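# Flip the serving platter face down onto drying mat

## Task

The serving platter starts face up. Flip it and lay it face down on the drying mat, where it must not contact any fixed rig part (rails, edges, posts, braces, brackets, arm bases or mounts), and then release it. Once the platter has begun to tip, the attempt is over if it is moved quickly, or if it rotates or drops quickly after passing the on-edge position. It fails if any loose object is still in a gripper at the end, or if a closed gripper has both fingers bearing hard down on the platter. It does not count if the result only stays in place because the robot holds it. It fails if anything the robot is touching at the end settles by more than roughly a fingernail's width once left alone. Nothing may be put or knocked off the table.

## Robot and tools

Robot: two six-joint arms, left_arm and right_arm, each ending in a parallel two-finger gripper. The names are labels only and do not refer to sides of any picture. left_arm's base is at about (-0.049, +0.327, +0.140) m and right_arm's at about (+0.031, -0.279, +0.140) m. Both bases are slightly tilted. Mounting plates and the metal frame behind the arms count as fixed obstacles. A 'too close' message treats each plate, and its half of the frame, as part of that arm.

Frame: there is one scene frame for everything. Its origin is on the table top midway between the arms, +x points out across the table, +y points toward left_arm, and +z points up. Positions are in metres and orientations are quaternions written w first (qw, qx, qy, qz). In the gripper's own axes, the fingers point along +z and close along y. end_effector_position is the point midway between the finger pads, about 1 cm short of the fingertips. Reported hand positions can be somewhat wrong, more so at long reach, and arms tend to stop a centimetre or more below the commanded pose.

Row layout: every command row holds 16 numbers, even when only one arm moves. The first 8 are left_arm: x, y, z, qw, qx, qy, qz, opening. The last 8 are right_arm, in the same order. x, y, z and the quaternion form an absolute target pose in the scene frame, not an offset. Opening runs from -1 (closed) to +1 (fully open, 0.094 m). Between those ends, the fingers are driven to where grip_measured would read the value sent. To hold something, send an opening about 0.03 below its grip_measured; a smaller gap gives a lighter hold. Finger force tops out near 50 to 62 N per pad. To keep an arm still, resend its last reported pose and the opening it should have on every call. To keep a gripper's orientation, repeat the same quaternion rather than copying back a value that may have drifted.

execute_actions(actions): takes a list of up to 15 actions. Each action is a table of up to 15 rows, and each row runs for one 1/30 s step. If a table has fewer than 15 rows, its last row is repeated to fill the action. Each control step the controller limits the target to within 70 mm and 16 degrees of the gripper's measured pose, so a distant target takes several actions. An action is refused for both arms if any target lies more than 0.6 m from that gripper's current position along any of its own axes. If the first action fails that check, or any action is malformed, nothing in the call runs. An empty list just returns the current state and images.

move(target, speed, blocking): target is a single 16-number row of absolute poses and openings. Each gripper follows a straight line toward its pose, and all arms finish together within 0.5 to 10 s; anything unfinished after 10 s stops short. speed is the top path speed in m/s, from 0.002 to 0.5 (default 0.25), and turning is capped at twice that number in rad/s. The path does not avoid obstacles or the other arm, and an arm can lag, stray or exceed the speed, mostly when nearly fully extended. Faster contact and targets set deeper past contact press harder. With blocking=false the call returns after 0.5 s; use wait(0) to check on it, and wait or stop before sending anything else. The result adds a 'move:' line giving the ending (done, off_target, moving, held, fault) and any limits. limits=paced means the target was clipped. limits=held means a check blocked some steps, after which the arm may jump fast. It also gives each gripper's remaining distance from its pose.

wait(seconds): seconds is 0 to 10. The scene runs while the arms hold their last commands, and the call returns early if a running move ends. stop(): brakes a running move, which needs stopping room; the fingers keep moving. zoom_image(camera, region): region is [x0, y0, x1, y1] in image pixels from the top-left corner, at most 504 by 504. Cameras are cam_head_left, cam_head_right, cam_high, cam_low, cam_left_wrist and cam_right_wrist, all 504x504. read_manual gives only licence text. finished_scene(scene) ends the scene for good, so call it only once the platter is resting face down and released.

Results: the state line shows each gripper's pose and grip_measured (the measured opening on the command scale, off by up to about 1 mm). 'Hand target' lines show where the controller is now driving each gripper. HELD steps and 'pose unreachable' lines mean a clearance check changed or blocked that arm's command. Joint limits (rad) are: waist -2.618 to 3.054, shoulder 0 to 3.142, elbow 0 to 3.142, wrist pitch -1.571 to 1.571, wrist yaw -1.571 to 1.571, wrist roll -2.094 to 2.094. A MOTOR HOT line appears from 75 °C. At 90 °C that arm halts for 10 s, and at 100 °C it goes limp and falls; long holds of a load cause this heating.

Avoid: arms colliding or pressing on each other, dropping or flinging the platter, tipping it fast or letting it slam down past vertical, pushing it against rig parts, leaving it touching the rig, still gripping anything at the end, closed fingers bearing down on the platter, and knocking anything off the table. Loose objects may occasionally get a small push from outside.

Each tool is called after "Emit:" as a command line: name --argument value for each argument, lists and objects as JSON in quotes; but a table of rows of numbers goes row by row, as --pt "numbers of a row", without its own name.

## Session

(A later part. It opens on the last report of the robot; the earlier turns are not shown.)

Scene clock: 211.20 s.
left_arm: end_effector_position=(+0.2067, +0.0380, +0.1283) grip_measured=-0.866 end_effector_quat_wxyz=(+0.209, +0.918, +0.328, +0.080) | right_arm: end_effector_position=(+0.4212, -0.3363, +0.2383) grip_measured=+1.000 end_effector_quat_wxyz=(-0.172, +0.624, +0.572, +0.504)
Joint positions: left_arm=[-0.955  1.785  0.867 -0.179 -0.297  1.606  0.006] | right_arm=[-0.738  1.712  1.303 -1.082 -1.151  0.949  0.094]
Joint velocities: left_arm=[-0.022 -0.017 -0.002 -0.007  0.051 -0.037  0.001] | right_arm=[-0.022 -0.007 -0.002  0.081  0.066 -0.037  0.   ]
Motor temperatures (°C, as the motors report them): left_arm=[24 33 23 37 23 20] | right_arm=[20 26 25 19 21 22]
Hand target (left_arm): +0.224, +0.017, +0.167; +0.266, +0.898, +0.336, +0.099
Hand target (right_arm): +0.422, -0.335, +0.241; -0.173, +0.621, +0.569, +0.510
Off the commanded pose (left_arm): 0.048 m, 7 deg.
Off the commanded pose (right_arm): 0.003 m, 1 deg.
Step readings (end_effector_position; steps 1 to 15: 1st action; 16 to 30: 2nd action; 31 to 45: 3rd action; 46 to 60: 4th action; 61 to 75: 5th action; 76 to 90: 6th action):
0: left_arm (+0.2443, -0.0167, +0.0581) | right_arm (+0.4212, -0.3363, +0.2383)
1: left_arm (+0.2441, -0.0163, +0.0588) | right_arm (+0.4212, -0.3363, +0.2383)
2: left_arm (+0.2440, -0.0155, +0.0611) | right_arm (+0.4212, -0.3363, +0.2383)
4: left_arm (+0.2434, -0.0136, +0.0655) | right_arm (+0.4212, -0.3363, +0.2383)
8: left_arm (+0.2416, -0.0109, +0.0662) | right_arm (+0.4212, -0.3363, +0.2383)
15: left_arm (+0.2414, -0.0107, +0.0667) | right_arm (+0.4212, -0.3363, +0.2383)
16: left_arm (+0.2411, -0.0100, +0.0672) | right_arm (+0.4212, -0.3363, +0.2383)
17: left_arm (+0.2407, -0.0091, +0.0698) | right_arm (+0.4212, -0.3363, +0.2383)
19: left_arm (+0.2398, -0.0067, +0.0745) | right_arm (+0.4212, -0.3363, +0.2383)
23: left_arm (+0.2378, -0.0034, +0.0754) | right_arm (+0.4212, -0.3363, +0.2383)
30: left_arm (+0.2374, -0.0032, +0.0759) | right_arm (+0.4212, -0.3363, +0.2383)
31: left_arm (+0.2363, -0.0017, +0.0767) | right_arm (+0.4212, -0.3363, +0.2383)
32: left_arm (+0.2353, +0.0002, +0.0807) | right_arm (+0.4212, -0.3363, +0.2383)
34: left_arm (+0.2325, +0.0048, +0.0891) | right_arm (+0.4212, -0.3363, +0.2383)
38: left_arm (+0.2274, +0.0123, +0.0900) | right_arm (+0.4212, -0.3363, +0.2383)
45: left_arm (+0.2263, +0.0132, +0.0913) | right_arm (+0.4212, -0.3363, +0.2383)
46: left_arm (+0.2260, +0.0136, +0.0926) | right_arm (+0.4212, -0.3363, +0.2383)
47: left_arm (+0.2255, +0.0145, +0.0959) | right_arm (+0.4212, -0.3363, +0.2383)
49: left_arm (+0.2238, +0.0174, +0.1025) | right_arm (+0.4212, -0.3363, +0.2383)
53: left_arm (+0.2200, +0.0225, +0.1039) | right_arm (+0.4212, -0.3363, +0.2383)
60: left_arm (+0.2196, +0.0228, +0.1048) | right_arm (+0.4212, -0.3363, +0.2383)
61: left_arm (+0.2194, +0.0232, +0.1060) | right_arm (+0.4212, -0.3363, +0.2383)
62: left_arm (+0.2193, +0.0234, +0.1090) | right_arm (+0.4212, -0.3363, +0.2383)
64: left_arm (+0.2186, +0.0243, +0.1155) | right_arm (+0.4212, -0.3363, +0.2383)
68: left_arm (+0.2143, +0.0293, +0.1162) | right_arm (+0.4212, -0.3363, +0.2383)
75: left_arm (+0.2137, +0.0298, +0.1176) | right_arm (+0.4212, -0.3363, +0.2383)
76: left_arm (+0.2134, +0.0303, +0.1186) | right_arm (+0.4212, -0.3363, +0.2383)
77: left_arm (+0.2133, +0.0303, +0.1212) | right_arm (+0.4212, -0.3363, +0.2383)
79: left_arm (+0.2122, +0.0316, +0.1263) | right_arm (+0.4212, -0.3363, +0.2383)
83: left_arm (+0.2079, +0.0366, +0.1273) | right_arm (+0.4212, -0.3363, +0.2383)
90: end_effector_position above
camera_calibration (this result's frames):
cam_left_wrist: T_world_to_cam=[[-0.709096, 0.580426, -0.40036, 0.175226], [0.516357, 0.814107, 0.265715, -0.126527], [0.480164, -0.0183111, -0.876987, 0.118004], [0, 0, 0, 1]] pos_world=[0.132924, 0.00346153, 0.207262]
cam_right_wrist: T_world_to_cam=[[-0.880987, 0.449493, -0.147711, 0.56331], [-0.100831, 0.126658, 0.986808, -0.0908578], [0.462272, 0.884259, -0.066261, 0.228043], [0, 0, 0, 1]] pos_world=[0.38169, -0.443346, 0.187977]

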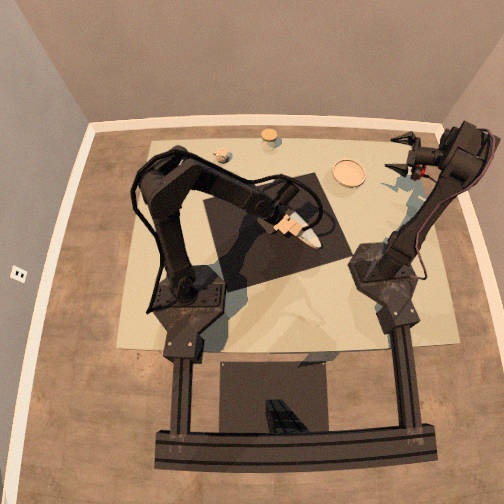

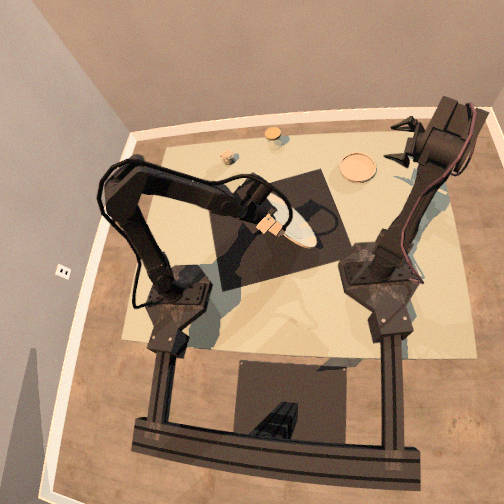

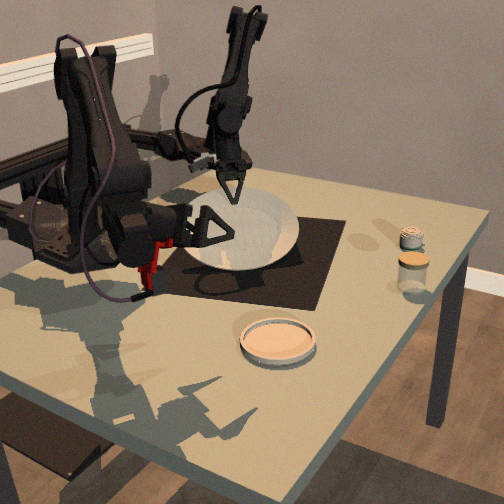

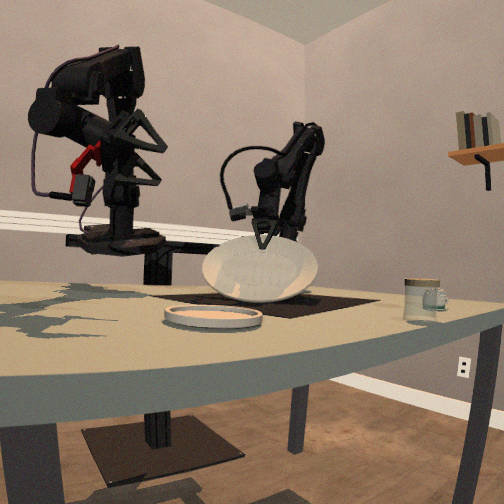

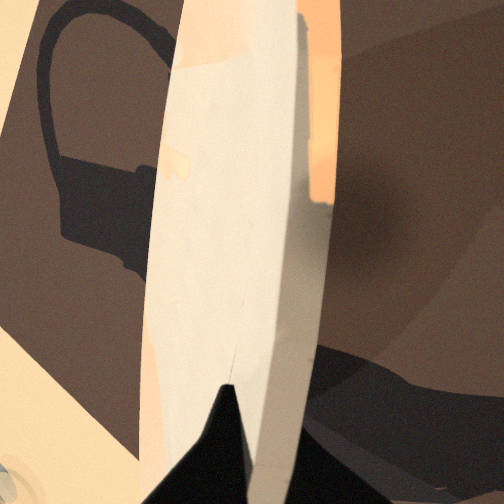

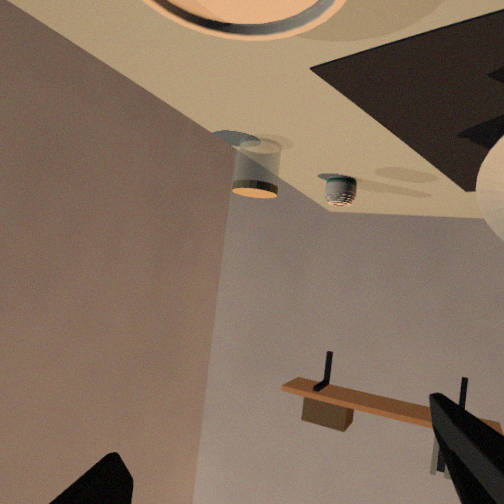

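Emit:
execute_actions --actions '[[[0.222,0.019,0.176,0.2186,0.9108,0.3405,0.0817,-0.96,0.4223,-0.3355,0.2408,-0.173,0.621,0.569,0.510,1]],[[0.219,0.022,0.184,0.1707,0.921,0.3443,0.0638,-0.96,0.4223,-0.3355,0.2408,-0.173,0.621,0.569,0.510,1]],[[0.216,0.026,0.19,0.1223,0.9287,0.3472,0.0457,-0.96,0.4223,-0.3355,0.2408,-0.173,0.621,0.569,0.510,1]],[[0.213,0.029,0.195,0.0735,0.9338,0.3491,0.0275,-0.96,0.4223,-0.3355,0.2408,-0.173,0.621,0.569,0.510,1]],[[0.21,0.033,0.198,0.0245,0.9364,0.3501,0.0092,-0.96,0.4223,-0.3355,0.2408,-0.173,0.621,0.569,0.510,1]],[[0.207,0.036,0.20,-0.0245,0.9364,0.3501,-0.0092,-0.96,0.4223,-0.3355,0.2408,-0.173,0.621,0.569,0.510,1]]]'

Scene clock: 223.73 s.
left_arm: end_effector_position=(+0.2041, +0.0444, +0.1744) grip_measured=-0.866 end_effector_quat_wxyz=(-0.050, +0.936, +0.349, -0.011) | right_arm: end_effector_position=(+0.4212, -0.3363, +0.2383) grip_measured=+1.000 end_effector_quat_wxyz=(-0.172, +0.624, +0.572, +0.504)
Joint positions: left_arm=[-0.972  2.106  1.64  -1.211 -0.27   1.399  0.006] | right_arm=[-0.738  1.712  1.303 -1.082 -1.151  0.949  0.094]
Joint velocities: left_arm=[ 0.012  0.007 -0.012 -0.095 -0.007 -0.007  0.001] | right_arm=[-0.002  0.002 -0.002 -0.022 -0.007 -0.022  0.   ]
Motor temperatures (°C, as the motors report them): left_arm=[24 33 25 34 23 20] | right_arm=[20 26 25 19 21 22]
Hand target (left_arm): +0.207, +0.036, +0.199; -0.024, +0.936, +0.350, -0.009
Hand target (right_arm): +0.422, -0.335, +0.241; -0.173, +0.621, +0.569, +0.510
Off the commanded pose (left_arm): 0.027 m, 3 deg.
Off the commanded pose (right_arm): 0.003 m, 1 deg.
Step readings (end_effector_position; steps 1 to 15: 1st action; 16 to 30: 2nd action; 31 to 45: 3rd action; 46 to 60: 4th action; 61 to 75: 5th action; 76 to 90: 6th action):
0: left_arm (+0.2066, +0.0381, +0.1284) | right_arm (+0.4212, -0.3363, +0.2383)
1: left_arm (+0.2069, +0.0380, +0.1303) | right_arm (+0.4212, -0.3363, +0.2383)
2: left_arm (+0.2076, +0.0375, +0.1336) | right_arm (+0.4212, -0.3363, +0.2383)
4: left_arm (+0.2088, +0.0370, +0.1403) | right_arm (+0.4212, -0.3363, +0.2383)
8: left_arm (+0.2081, +0.0398, +0.1440) | right_arm (+0.4212, -0.3363, +0.2383)
15: left_arm (+0.2027, +0.0461, +0.1414) | right_arm (+0.4212, -0.3363, +0.2383)
16: left_arm (+0.2029, +0.0463, +0.1427) | right_arm (+0.4212, -0.3363, +0.2383)
17: left_arm (+0.2036, +0.0454, +0.1453) | right_arm (+0.4212, -0.3363, +0.2383)
19: left_arm (+0.2060, +0.0428, +0.1507) | right_arm (+0.4212, -0.3363, +0.2383)
23: left_arm (+0.2074, +0.0423, +0.1558) | right_arm (+0.4212, -0.3363, +0.2383)
30: left_arm (+0.2002, +0.0514, +0.1520) | right_arm (+0.4212, -0.3363, +0.2383)
31: left_arm (+0.1996, +0.0525, +0.1524) | right_arm (+0.4212, -0.3363, +0.2383)
32: left_arm (+0.2005, +0.0511, +0.1545) | right_arm (+0.4212, -0.3363, +0.2383)
34: left_arm (+0.2039, +0.0473, +0.1584) | right_arm (+0.4212, -0.3363, +0.2383)
38: left_arm (+0.2076, +0.0439, +0.1630) | right_arm (+0.4212, -0.3363, +0.2383)
45: left_arm (+0.2028, +0.0510, +0.1621) | right_arm (+0.4212, -0.3363, +0.2383)
46: left_arm (+0.2021, +0.0519, +0.1626) | right_arm (+0.4212, -0.3363, +0.2383)
47: left_arm (+0.2024, +0.0516, +0.1639) | right_arm (+0.4212, -0.3363, +0.2383)
49: left_arm (+0.2038, +0.0496, +0.1648) | right_arm (+0.4212, -0.3363, +0.2383)
53: left_arm (+0.2062, +0.0458, +0.1663) | right_arm (+0.4212, -0.3363, +0.2383)
60: left_arm (+0.2037, +0.0496, +0.1670) | right_arm (+0.4212, -0.3363, +0.2383)
61: left_arm (+0.2033, +0.0502, +0.1678) | right_arm (+0.4212, -0.3363, +0.2383)
62: left_arm (+0.2037, +0.0497, +0.1695) | right_arm (+0.4212, -0.3363, +0.2383)
64: left_arm (+0.2051, +0.0473, +0.1706) | right_arm (+0.4212, -0.3363, +0.2383)
68: left_arm (+0.2070, +0.0433, +0.1712) | right_arm (+0.4212, -0.3363, +0.2383)
75: left_arm (+0.2042, +0.0477, +0.1720) | right_arm (+0.4212, -0.3363, +0.2383)
76: left_arm (+0.2039, +0.0480, +0.1730) | right_arm (+0.4212, -0.3363, +0.2383)
77: left_arm (+0.2043, +0.0473, +0.1745) | right_arm (+0.4212, -0.3363, +0.2383)
79: left_arm (+0.2058, +0.0443, +0.1751) | right_arm (+0.4212, -0.3363, +0.2383)
83: left_arm (+0.2074, +0.0398, +0.1739) | right_arm (+0.4212, -0.3363, +0.2383)
90: end_effector_position above
camera_calibration (this result's frames):
cam_left_wrist: T_world_to_cam=[[-0.777461, 0.615615, 0.128736, 0.108284], [0.610648, 0.689882, 0.388809, -0.177907], [0.150544, 0.380896, -0.91228, 0.215469], [0, 0, 0, 1]] pos_world=[0.160387, -0.0259975, 0.2518]
cam_right_wrist: T_world_to_cam=[[-0.880987, 0.449493, -0.147711, 0.56331], [-0.100831, 0.126658, 0.986808, -0.0908578], [0.462272, 0.884259, -0.066261, 0.228043], [0, 0, 0, 1]] pos_world=[0.38169, -0.443346, 0.187977]

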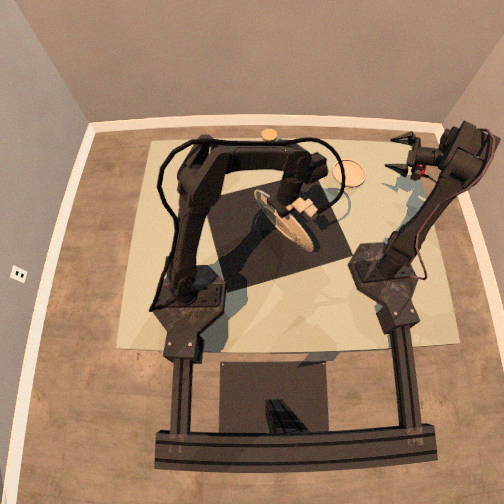

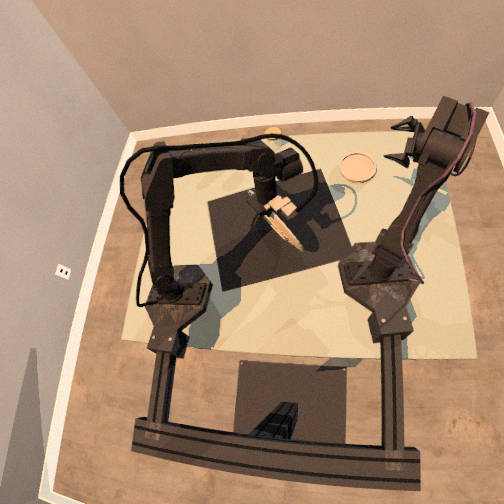

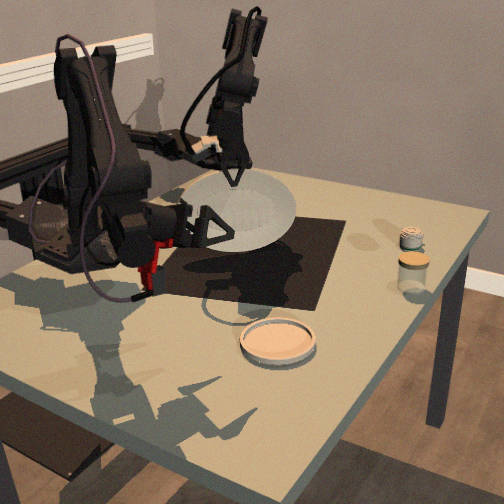

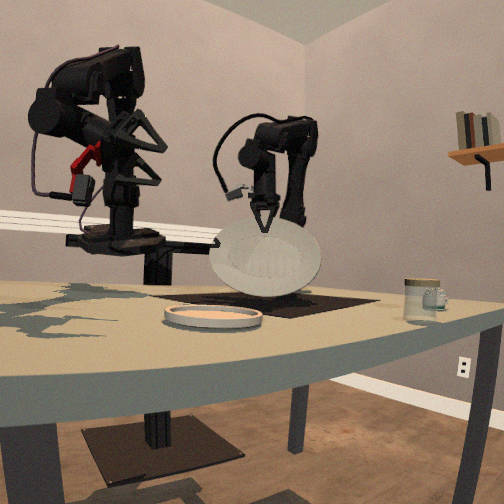

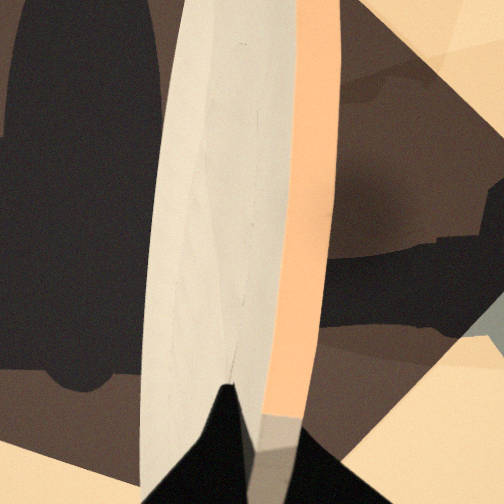

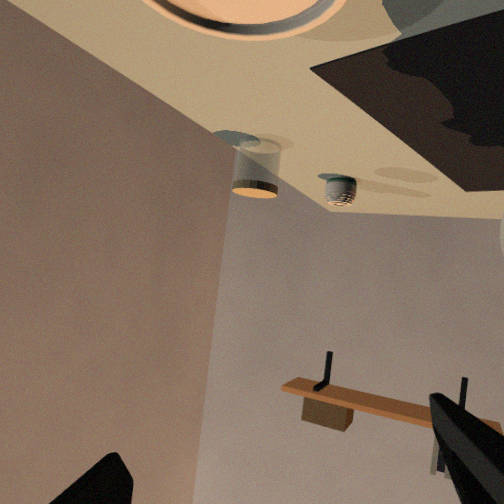

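Emit:
execute_actions --actions '[[[0.211,0.032,0.213,-0.012,0.9366,0.3502,-0.005,-0.96,0.4223,-0.3355,0.2408,-0.173,0.621,0.569,0.510,1]],[[0.215,0.027,0.226,0,0.9367,0.3502,0,-0.96,0.4223,-0.3355,0.2408,-0.173,0.621,0.569,0.510,1]],[[0.219,0.022,0.24,0,0.9367,0.3502,0,-0.96,0.4223,-0.3355,0.2408,-0.173,0.621,0.569,0.510,1]]]'

Emit:
move --target '[0.225,0.016,0.24,0,-0.2672,0.9636,0,-0.96,0.4223,-0.3355,0.2408,-0.173,0.621,0.569,0.510,1]' --speed 0.18

Scene clock: 239.60 s.
left_arm: end_effector_position=(+0.2181, +0.0296, +0.2130) grip_measured=-0.866 end_effector_quat_wxyz=(-0.028, +0.936, +0.352, -0.007) | right_arm: end_effector_position=(+0.4212, -0.3363, +0.2383) grip_measured=+1.000 end_effector_quat_wxyz=(-0.172, +0.624, +0.572, +0.504)
Joint positions: left_arm=[-0.988  2.122  1.822 -1.336 -0.268  1.39   0.006] | right_arm=[-0.738  1.712  1.303 -1.082 -1.151  0.949  0.094]
Joint velocities: left_arm=[-0.002 -0.002  0.012 -0.11   0.007 -0.007 -0.001] | right_arm=[-0.007  0.012  0.002  0.007 -0.022 -0.022  0.   ]
Motor temperatures (°C, as the motors report them): left_arm=[24 34 26 30 23 20] | right_arm=[20 26 25 19 21 22]
Hand target (left_arm): +0.219, +0.022, +0.239; +0.001, +0.937, +0.350, -0.000
Hand target (right_arm): +0.422, -0.335, +0.241; -0.173, +0.621, +0.569, +0.510
Off the commanded pose (left_arm): 0.028 m, 3 deg.
Off the commanded pose (right_arm): 0.003 m, 1 deg.
Step readings (end_effector_position; steps 1 to 15: 1st action; 16 to 30: 2nd action; 31 to 45: 3rd action):
0: left_arm (+0.2033, +0.0458, +0.1746) | right_arm (+0.4212, -0.3363, +0.2383)
1: left_arm (+0.2037, +0.0455, +0.1756) | right_arm (+0.4212, -0.3363, +0.2383)
2: left_arm (+0.2041, +0.0453, +0.1767) | right_arm (+0.4212, -0.3363, +0.2383)
4: left_arm (+0.2057, +0.0442, +0.1796) | right_arm (+0.4212, -0.3363, +0.2383)
8: left_arm (+0.2085, +0.0414, +0.1828) | right_arm (+0.4212, -0.3363, +0.2383)
15: left_arm (+0.2083, +0.0419, +0.1830) | right_arm (+0.4212, -0.3363, +0.2383)
16: left_arm (+0.2087, +0.0416, +0.1841) | right_arm (+0.4212, -0.3363, +0.2383)
17: left_arm (+0.2088, +0.0413, +0.1855) | right_arm (+0.4212, -0.3363, +0.2383)
19: left_arm (+0.2095, +0.0401, +0.1892) | right_arm (+0.4212, -0.3363, +0.2383)
23: left_arm (+0.2111, +0.0358, +0.1935) | right_arm (+0.4212, -0.3363, +0.2383)
30: left_arm (+0.2107, +0.0361, +0.1940) | right_arm (+0.4212, -0.3363, +0.2383)
31: left_arm (+0.2112, +0.0357, +0.1956) | right_arm (+0.4212, -0.3363, +0.2383)
32: left_arm (+0.2120, +0.0356, +0.1977) | right_arm (+0.4212, -0.3363, +0.2383)
34: left_arm (+0.2143, +0.0336, +0.2033) | right_arm (+0.4212, -0.3363, +0.2383)
38: left_arm (+0.2192, +0.0281, +0.2116) | right_arm (+0.4212, -0.3363, +0.2383)
45: end_effector_position above
camera_calibration (this result's frames):
cam_left_wrist: T_world_to_cam=[[-0.782802, 0.615955, 0.0884318, 0.133103], [0.598906, 0.707187, 0.375763, -0.186353], [0.168915, 0.34711, -0.922487, 0.253369], [0, 0, 0, 1]] pos_world=[0.173004, -0.0381458, 0.291984]
cam_right_wrist: T_world_to_cam=[[-0.880987, 0.449493, -0.147711, 0.56331], [-0.100831, 0.126658, 0.986808, -0.0908578], [0.462272, 0.884259, -0.066261, 0.228043], [0, 0, 0, 1]] pos_world=[0.38169, -0.443346, 0.187977]

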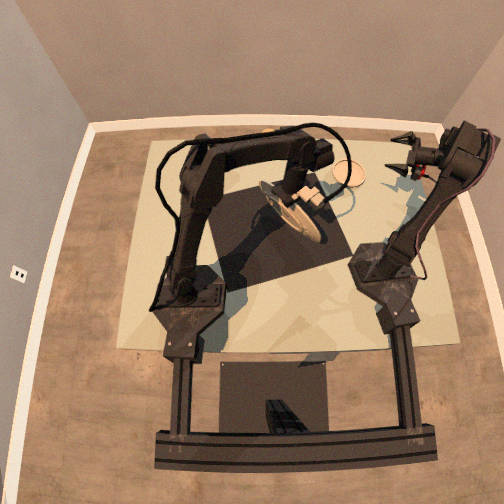

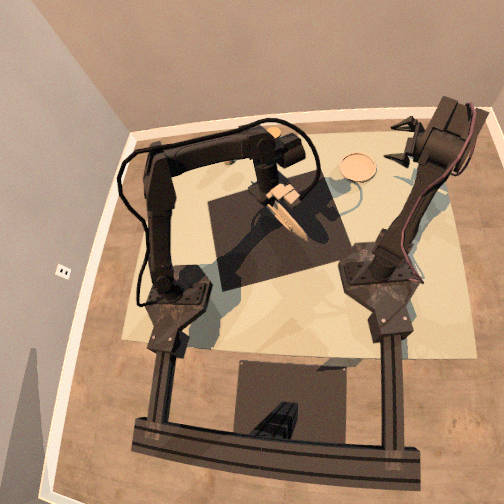

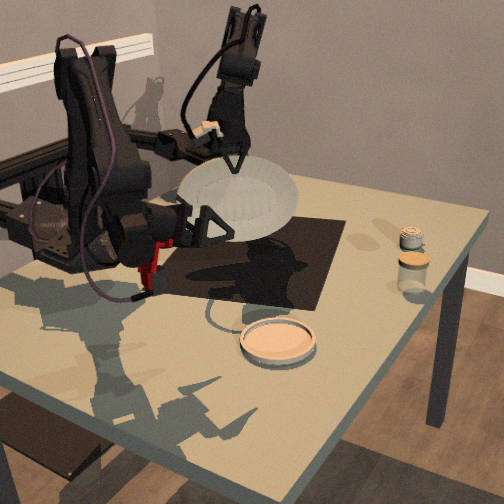

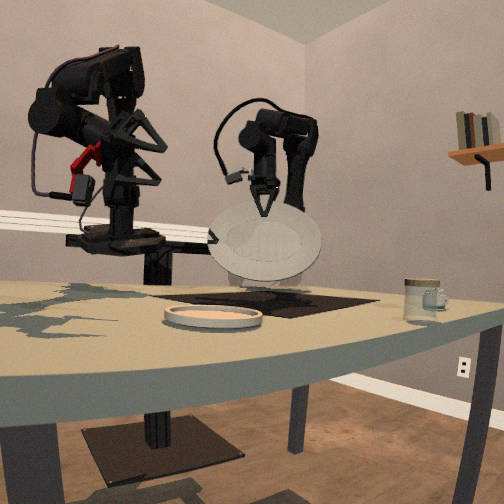

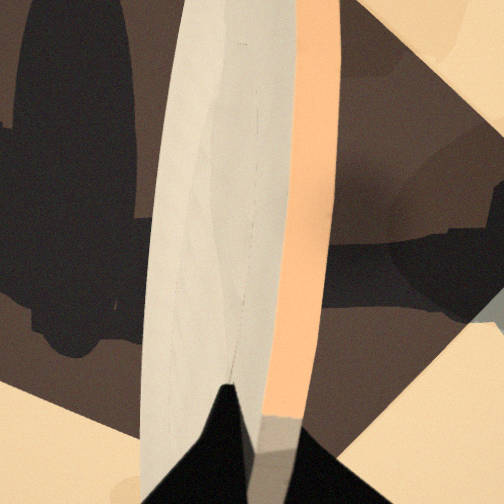

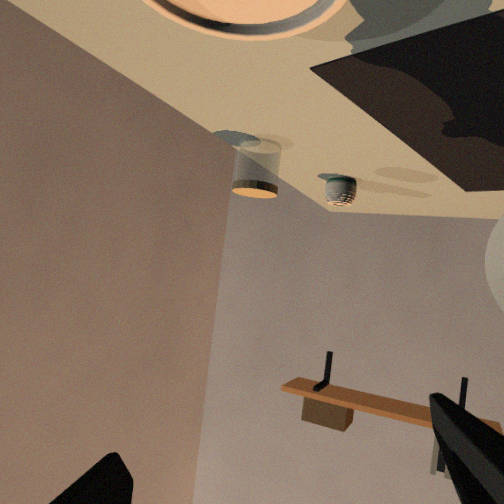

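Scene clock: 248.33 s.
left_arm: end_effector_position=(+0.2239, +0.0183, +0.2079) grip_measured=-0.865 end_effector_quat_wxyz=(-0.014, -0.270, +0.963, +0.021) | right_arm: end_effector_position=(+0.4211, -0.3363, +0.2380) grip_measured=+1.000 end_effector_quat_wxyz=(-0.172, +0.624, +0.573, +0.503)
Joint positions: left_arm=[-0.982  2.165  1.873 -1.331 -0.255 -1.57   0.006] | right_arm=[-0.738  1.712  1.303 -1.082 -1.15   0.949  0.094]
Joint velocities: left_arm=[ 0.017 -0.012  0.017  0.022 -0.081 -0.007  0.   ] | right_arm=[-0.007 -0.012 -0.012  0.037 -0.037  0.022  0.   ]
Motor temperatures (°C, as the motors report them): left_arm=[24 35 26 29 23 20] | right_arm=[20 27 25 19 21 22]
Hand target (left_arm): +0.225, +0.016, +0.239; -0.000, -0.267, +0.964, -0.001
Hand target (right_arm): +0.422, -0.335, +0.241; -0.173, +0.621, +0.569, +0.510
Off the commanded pose (left_arm): 0.032 m, 3 deg.
Off the commanded pose (right_arm): 0.003 m, 1 deg.
move: off_target (left_arm)
camera_calibration (this result's frames):
cam_left_wrist: T_world_to_cam=[[0.667189, -0.744699, -0.0167877, -0.132873], [-0.688457, -0.625093, 0.367812, 0.134352], [-0.284403, -0.233842, -0.929749, 0.365294], [0, 0, 0, 1]] pos_world=[0.285037, 0.0704533, 0.287985]
cam_right_wrist: T_world_to_cam=[[-0.881301, 0.448948, -0.147491, 0.563089], [-0.0998471, 0.128157, 0.986715, -0.0904515], [0.461886, 0.88432, -0.0681191, 0.228792], [0, 0, 0, 1]] pos_world=[0.381544, -0.443531, 0.187885]

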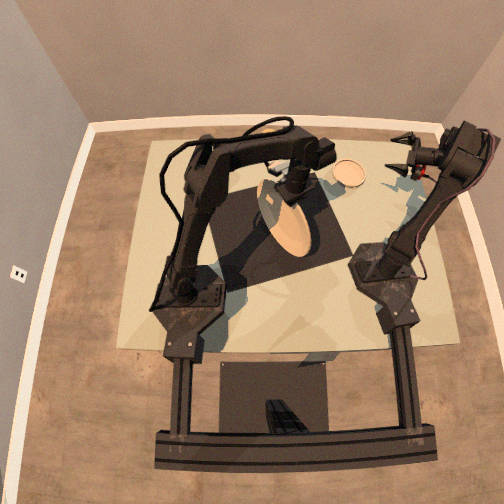

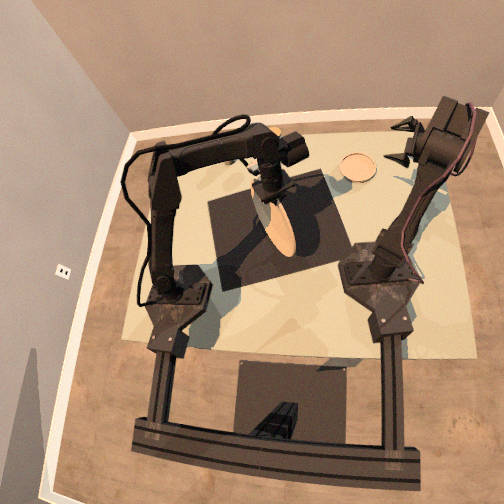

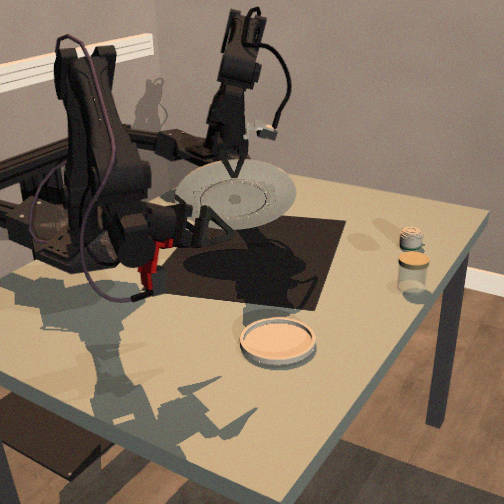

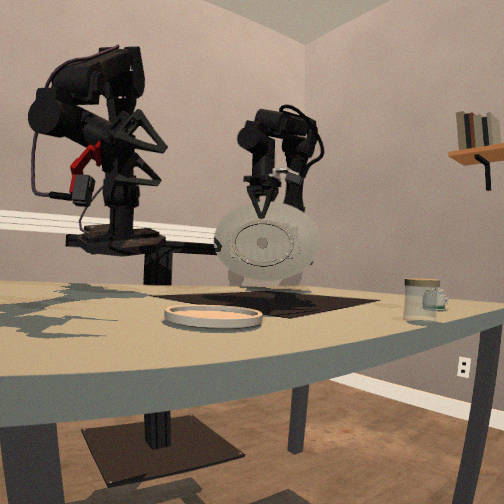

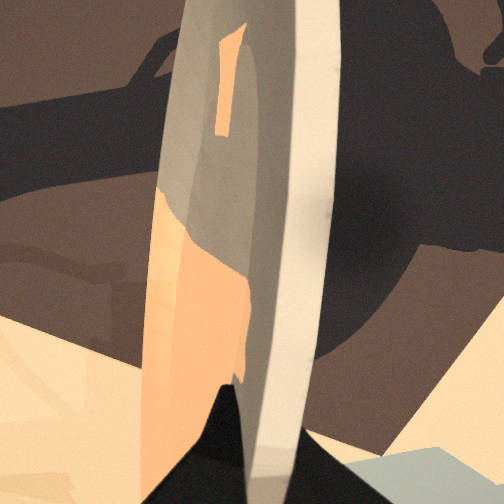

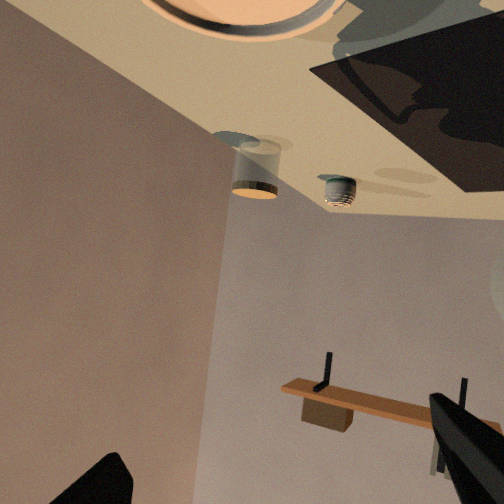

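Emit:
move --target '[0.314,-0.0855,0.24,0.0847,-0.3398,0.9089,-0.2266,-0.96,0.4223,-0.3355,0.2408,-0.173,0.621,0.569,0.510,1]' --speed 0.06

Scene clock: 271.30 s.
left_arm: end_effector_position=(+0.2905, -0.0640, +0.1967) grip_measured=-0.865 end_effector_quat_wxyz=(+0.054, -0.328, +0.930, -0.157) | right_arm: end_effector_position=(+0.4210, -0.3364, +0.2378) grip_measured=+1.000 end_effector_quat_wxyz=(-0.172, +0.624, +0.573, +0.502)
Joint positions: left_arm=[-0.962  2.223  1.873 -0.873 -0.285 -1.573  0.006] | right_arm=[-0.738  1.712  1.303 -1.082 -1.148  0.949  0.094]
Joint velocities: left_arm=[ 0.012 -0.017 -0.027  0.007 -0.007 -0.007  0.001] | right_arm=[-0.002 -0.022  0.012 -0.095 -0.066 -0.022  0.   ]
Motor temperatures (°C, as the motors report them): left_arm=[24 37 27 29 23 20] | right_arm=[20 27 25 19 21 22]
Hand target (left_arm): +0.312, -0.083, +0.239; +0.083, -0.337, +0.910, -0.228
Hand target (right_arm): +0.422, -0.335, +0.241; -0.173, +0.621, +0.569, +0.510
Off the commanded pose (left_arm): 0.054 m, 9 deg.
Off the commanded pose (right_arm): 0.003 m, 1 deg.
move: off_target (left_arm)
camera_calibration (this result's frames):
cam_left_wrist: T_world_to_cam=[[0.719179, -0.599448, 0.351346, -0.317019], [-0.694337, -0.601081, 0.395723, 0.130665], [-0.0260278, -0.528549, -0.848504, 0.244676], [0, 0, 0, 1]] pos_world=[0.325087, 0.0178272, 0.267284]
cam_right_wrist: T_world_to_cam=[[-0.881553, 0.448512, -0.147313, 0.562912], [-0.0990602, 0.129357, 0.986638, -0.0901255], [0.461575, 0.884366, -0.0696054, 0.22939], [0, 0, 0, 1]] pos_world=[0.381428, -0.443679, 0.187812]

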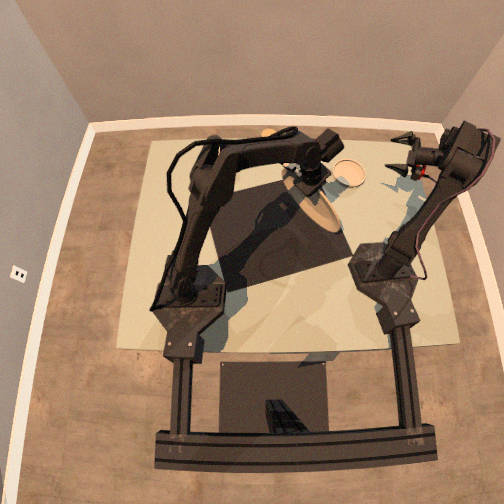

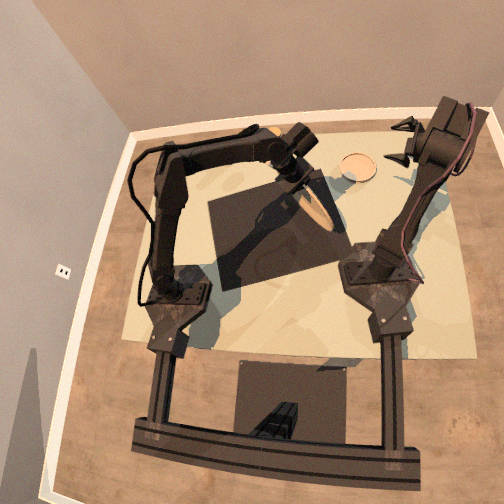

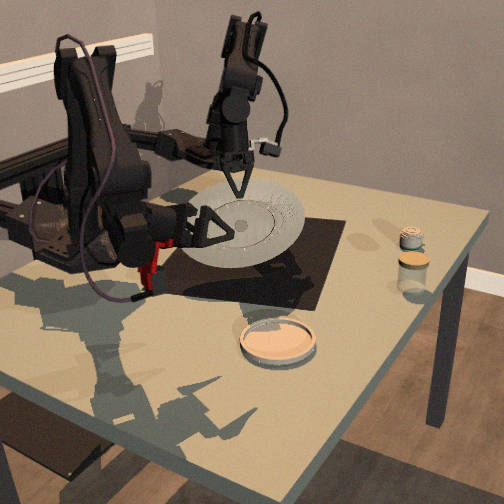

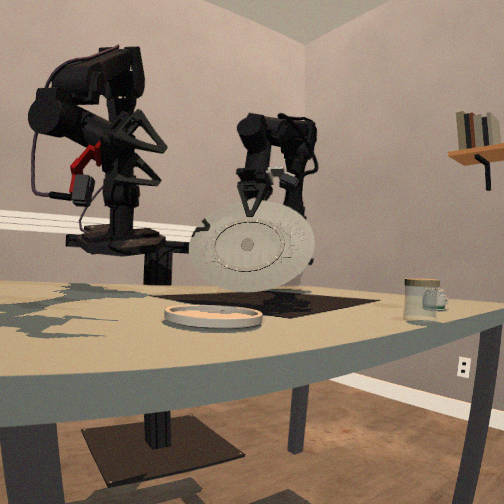

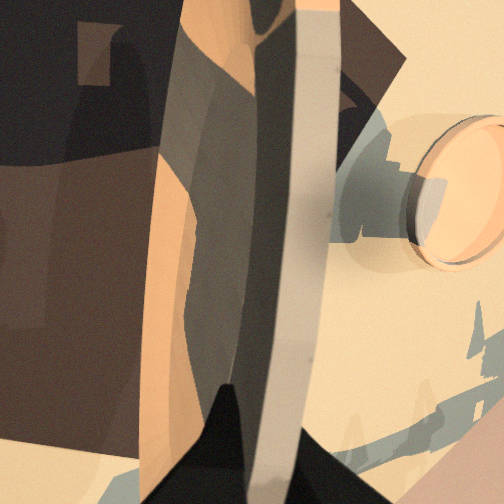

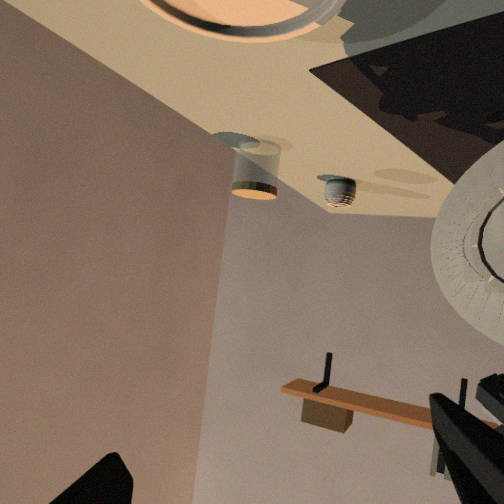

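Emit:
execute_actions --actions '[[[0.32,-0.092,0.236,0.0906,-0.3383,0.9048,-0.2424,-0.96,0.4223,-0.3355,0.2408,-0.173,0.621,0.569,0.510,1]],[[0.326,-0.099,0.23,0.0965,-0.3366,0.9004,-0.2582,-0.96,0.4223,-0.3355,0.2408,-0.173,0.621,0.569,0.510,1]],[[0.33,-0.103,0.222,0.0965,-0.3366,0.9004,-0.2582,-0.96,0.4223,-0.3355,0.2408,-0.173,0.621,0.569,0.510,1]],[[0.33,-0.103,0.214,0.0965,-0.3366,0.9004,-0.2582,-0.96,0.4223,-0.3355,0.2408,-0.173,0.621,0.569,0.510,1]],[[0.33,-0.103,0.206,0.0965,-0.3366,0.9004,-0.2582,-0.96,0.4223,-0.3355,0.2408,-0.173,0.621,0.569,0.510,1]]]'

Scene clock: 282.70 s.
left_arm: end_effector_position=(+0.3114, -0.0814, +0.1716) grip_measured=-0.865 end_effector_quat_wxyz=(+0.074, -0.331, +0.921, -0.192) | right_arm: end_effector_position=(+0.4210, -0.3364, +0.2378) grip_measured=+1.000 end_effector_quat_wxyz=(-0.172, +0.624, +0.573, +0.502)
Joint positions: left_arm=[-0.937  2.274  1.835 -0.692 -0.289 -1.533  0.006] | right_arm=[-0.738  1.712  1.303 -1.082 -1.148  0.949  0.094]
Joint velocities: left_arm=[-0.007  0.017 -0.002 -0.022  0.022  0.037 -0.   ] | right_arm=[ 0.002  0.002  0.002 -0.037 -0.022 -0.022  0.   ]
Motor temperatures (°C, as the motors report them): left_arm=[24 38 27 30 23 20] | right_arm=[20 27 25 19 21 22]
Hand target (left_arm): +0.329, -0.101, +0.208; +0.096, -0.336, +0.901, -0.257
Hand target (right_arm): +0.422, -0.335, +0.241; -0.173, +0.621, +0.569, +0.510
Off the commanded pose (left_arm): 0.045 m, 8 deg.
Off the commanded pose (right_arm): 0.003 m, 1 deg.
Step readings (end_effector_position; steps 1 to 15: 1st action; 16 to 30: 2nd action; 31 to 45: 3rd action; 46 to 60: 4th action; 61 to 75: 5th action):
0: left_arm (+0.2905, -0.0640, +0.1967) | right_arm (+0.4210, -0.3364, +0.2378)
1: left_arm (+0.2911, -0.0643, +0.1969) | right_arm (+0.4210, -0.3364, +0.2378)
2: left_arm (+0.2915, -0.0647, +0.1965) | right_arm (+0.4210, -0.3364, +0.2378)
4: left_arm (+0.2936, -0.0663, +0.1958) | right_arm (+0.4210, -0.3364, +0.2378)
8: left_arm (+0.2973, -0.0686, +0.1937) | right_arm (+0.4210, -0.3364, +0.2378)
15: left_arm (+0.2983, -0.0691, +0.1922) | right_arm (+0.4210, -0.3364, +0.2378)
16: left_arm (+0.2984, -0.0695, +0.1916) | right_arm (+0.4210, -0.3364, +0.2378)
17: left_arm (+0.2989, -0.0701, +0.1910) | right_arm (+0.4210, -0.3364, +0.2378)
19: left_arm (+0.3003, -0.0719, +0.1891) | right_arm (+0.4210, -0.3364, +0.2378)
23: left_arm (+0.3018, -0.0736, +0.1851) | right_arm (+0.4210, -0.3364, +0.2378)
30: left_arm (+0.3023, -0.0737, +0.1833) | right_arm (+0.4210, -0.3364, +0.2378)
31: left_arm (+0.3024, -0.0738, +0.1826) | right_arm (+0.4210, -0.3364, +0.2378)
32: left_arm (+0.3028, -0.0744, +0.1821) | right_arm (+0.4210, -0.3364, +0.2378)
34: left_arm (+0.3039, -0.0754, +0.1794) | right_arm (+0.4210, -0.3364, +0.2378)
38: left_arm (+0.3044, -0.0757, +0.1728) | right_arm (+0.4210, -0.3364, +0.2378)
45: left_arm (+0.3054, -0.0766, +0.1723) | right_arm (+0.4210, -0.3364, +0.2378)
46: left_arm (+0.3056, -0.0769, +0.1725) | right_arm (+0.4210, -0.3364, +0.2378)
47: left_arm (+0.3060, -0.0769, +0.1725) | right_arm (+0.4210, -0.3364, +0.2378)
49: left_arm (+0.3069, -0.0773, +0.1724) | right_arm (+0.4210, -0.3364, +0.2378)
53: left_arm (+0.3082, -0.0777, +0.1721) | right_arm (+0.4210, -0.3364, +0.2378)
60: left_arm (+0.3085, -0.0781, +0.1723) | right_arm (+0.4210, -0.3364, +0.2378)
61: left_arm (+0.3083, -0.0782, +0.1716) | right_arm (+0.4210, -0.3364, +0.2378)
62: left_arm (+0.3086, -0.0784, +0.1710) | right_arm (+0.4210, -0.3364, +0.2378)
64: left_arm (+0.3091, -0.0791, +0.1711) | right_arm (+0.4210, -0.3364, +0.2378)
68: left_arm (+0.3101, -0.0805, +0.1711) | right_arm (+0.4210, -0.3364, +0.2378)
75: end_effector_position above
camera_calibration (this result's frames):
cam_left_wrist: T_world_to_cam=[[0.703405, -0.568373, 0.426818, -0.339125], [-0.710099, -0.588384, 0.386735, 0.152094], [0.0313235, -0.575114, -0.817473, 0.187683], [0, 0, 0, 1]] pos_world=[0.340665, 0.00467929, 0.239351]
cam_right_wrist: T_world_to_cam=[[-0.881553, 0.448512, -0.147313, 0.562912], [-0.0990602, 0.129357, 0.986638, -0.0901255], [0.461575, 0.884366, -0.0696054, 0.22939], [0, 0, 0, 1]] pos_world=[0.381428, -0.443679, 0.187812]

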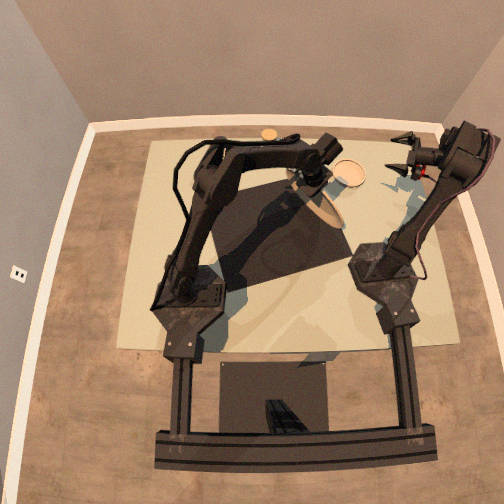

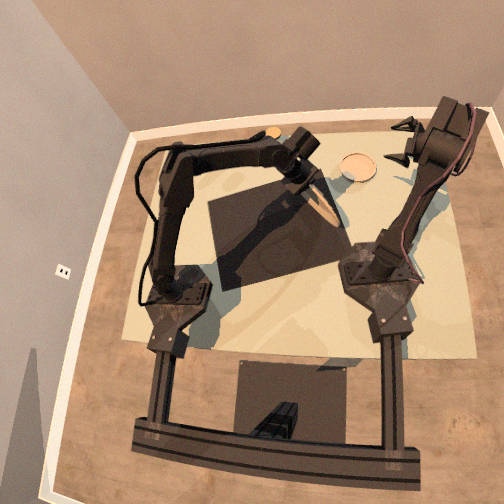

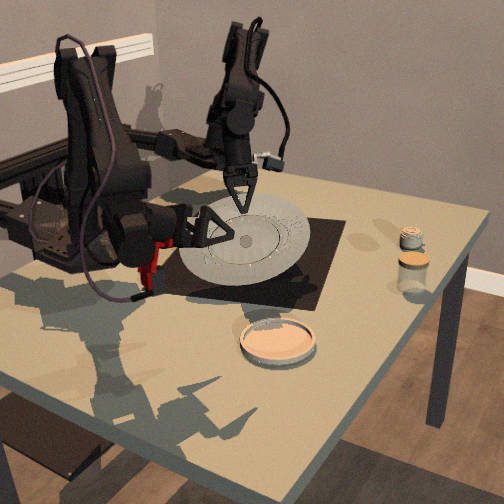

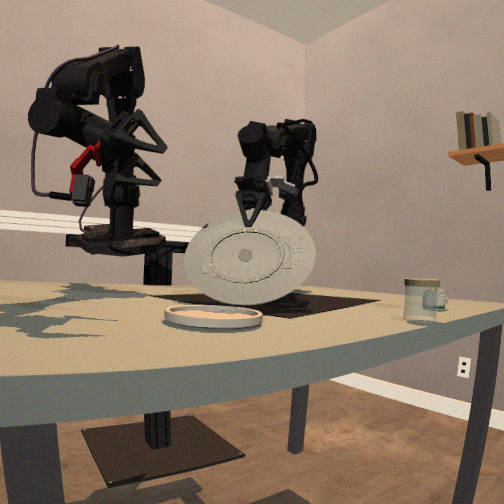

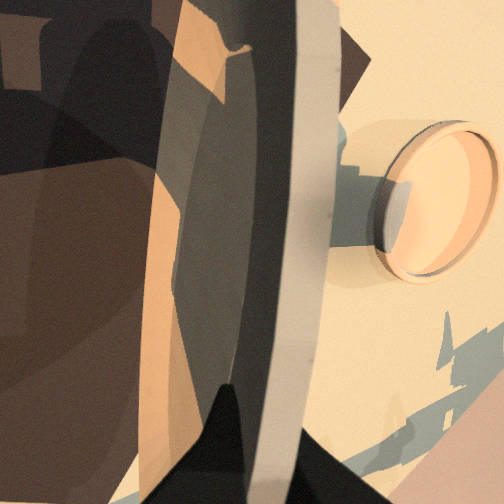

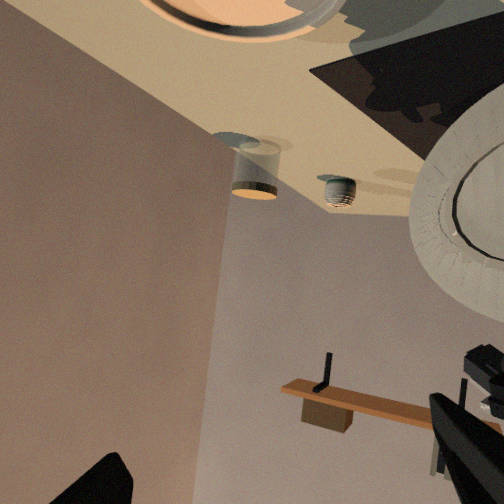

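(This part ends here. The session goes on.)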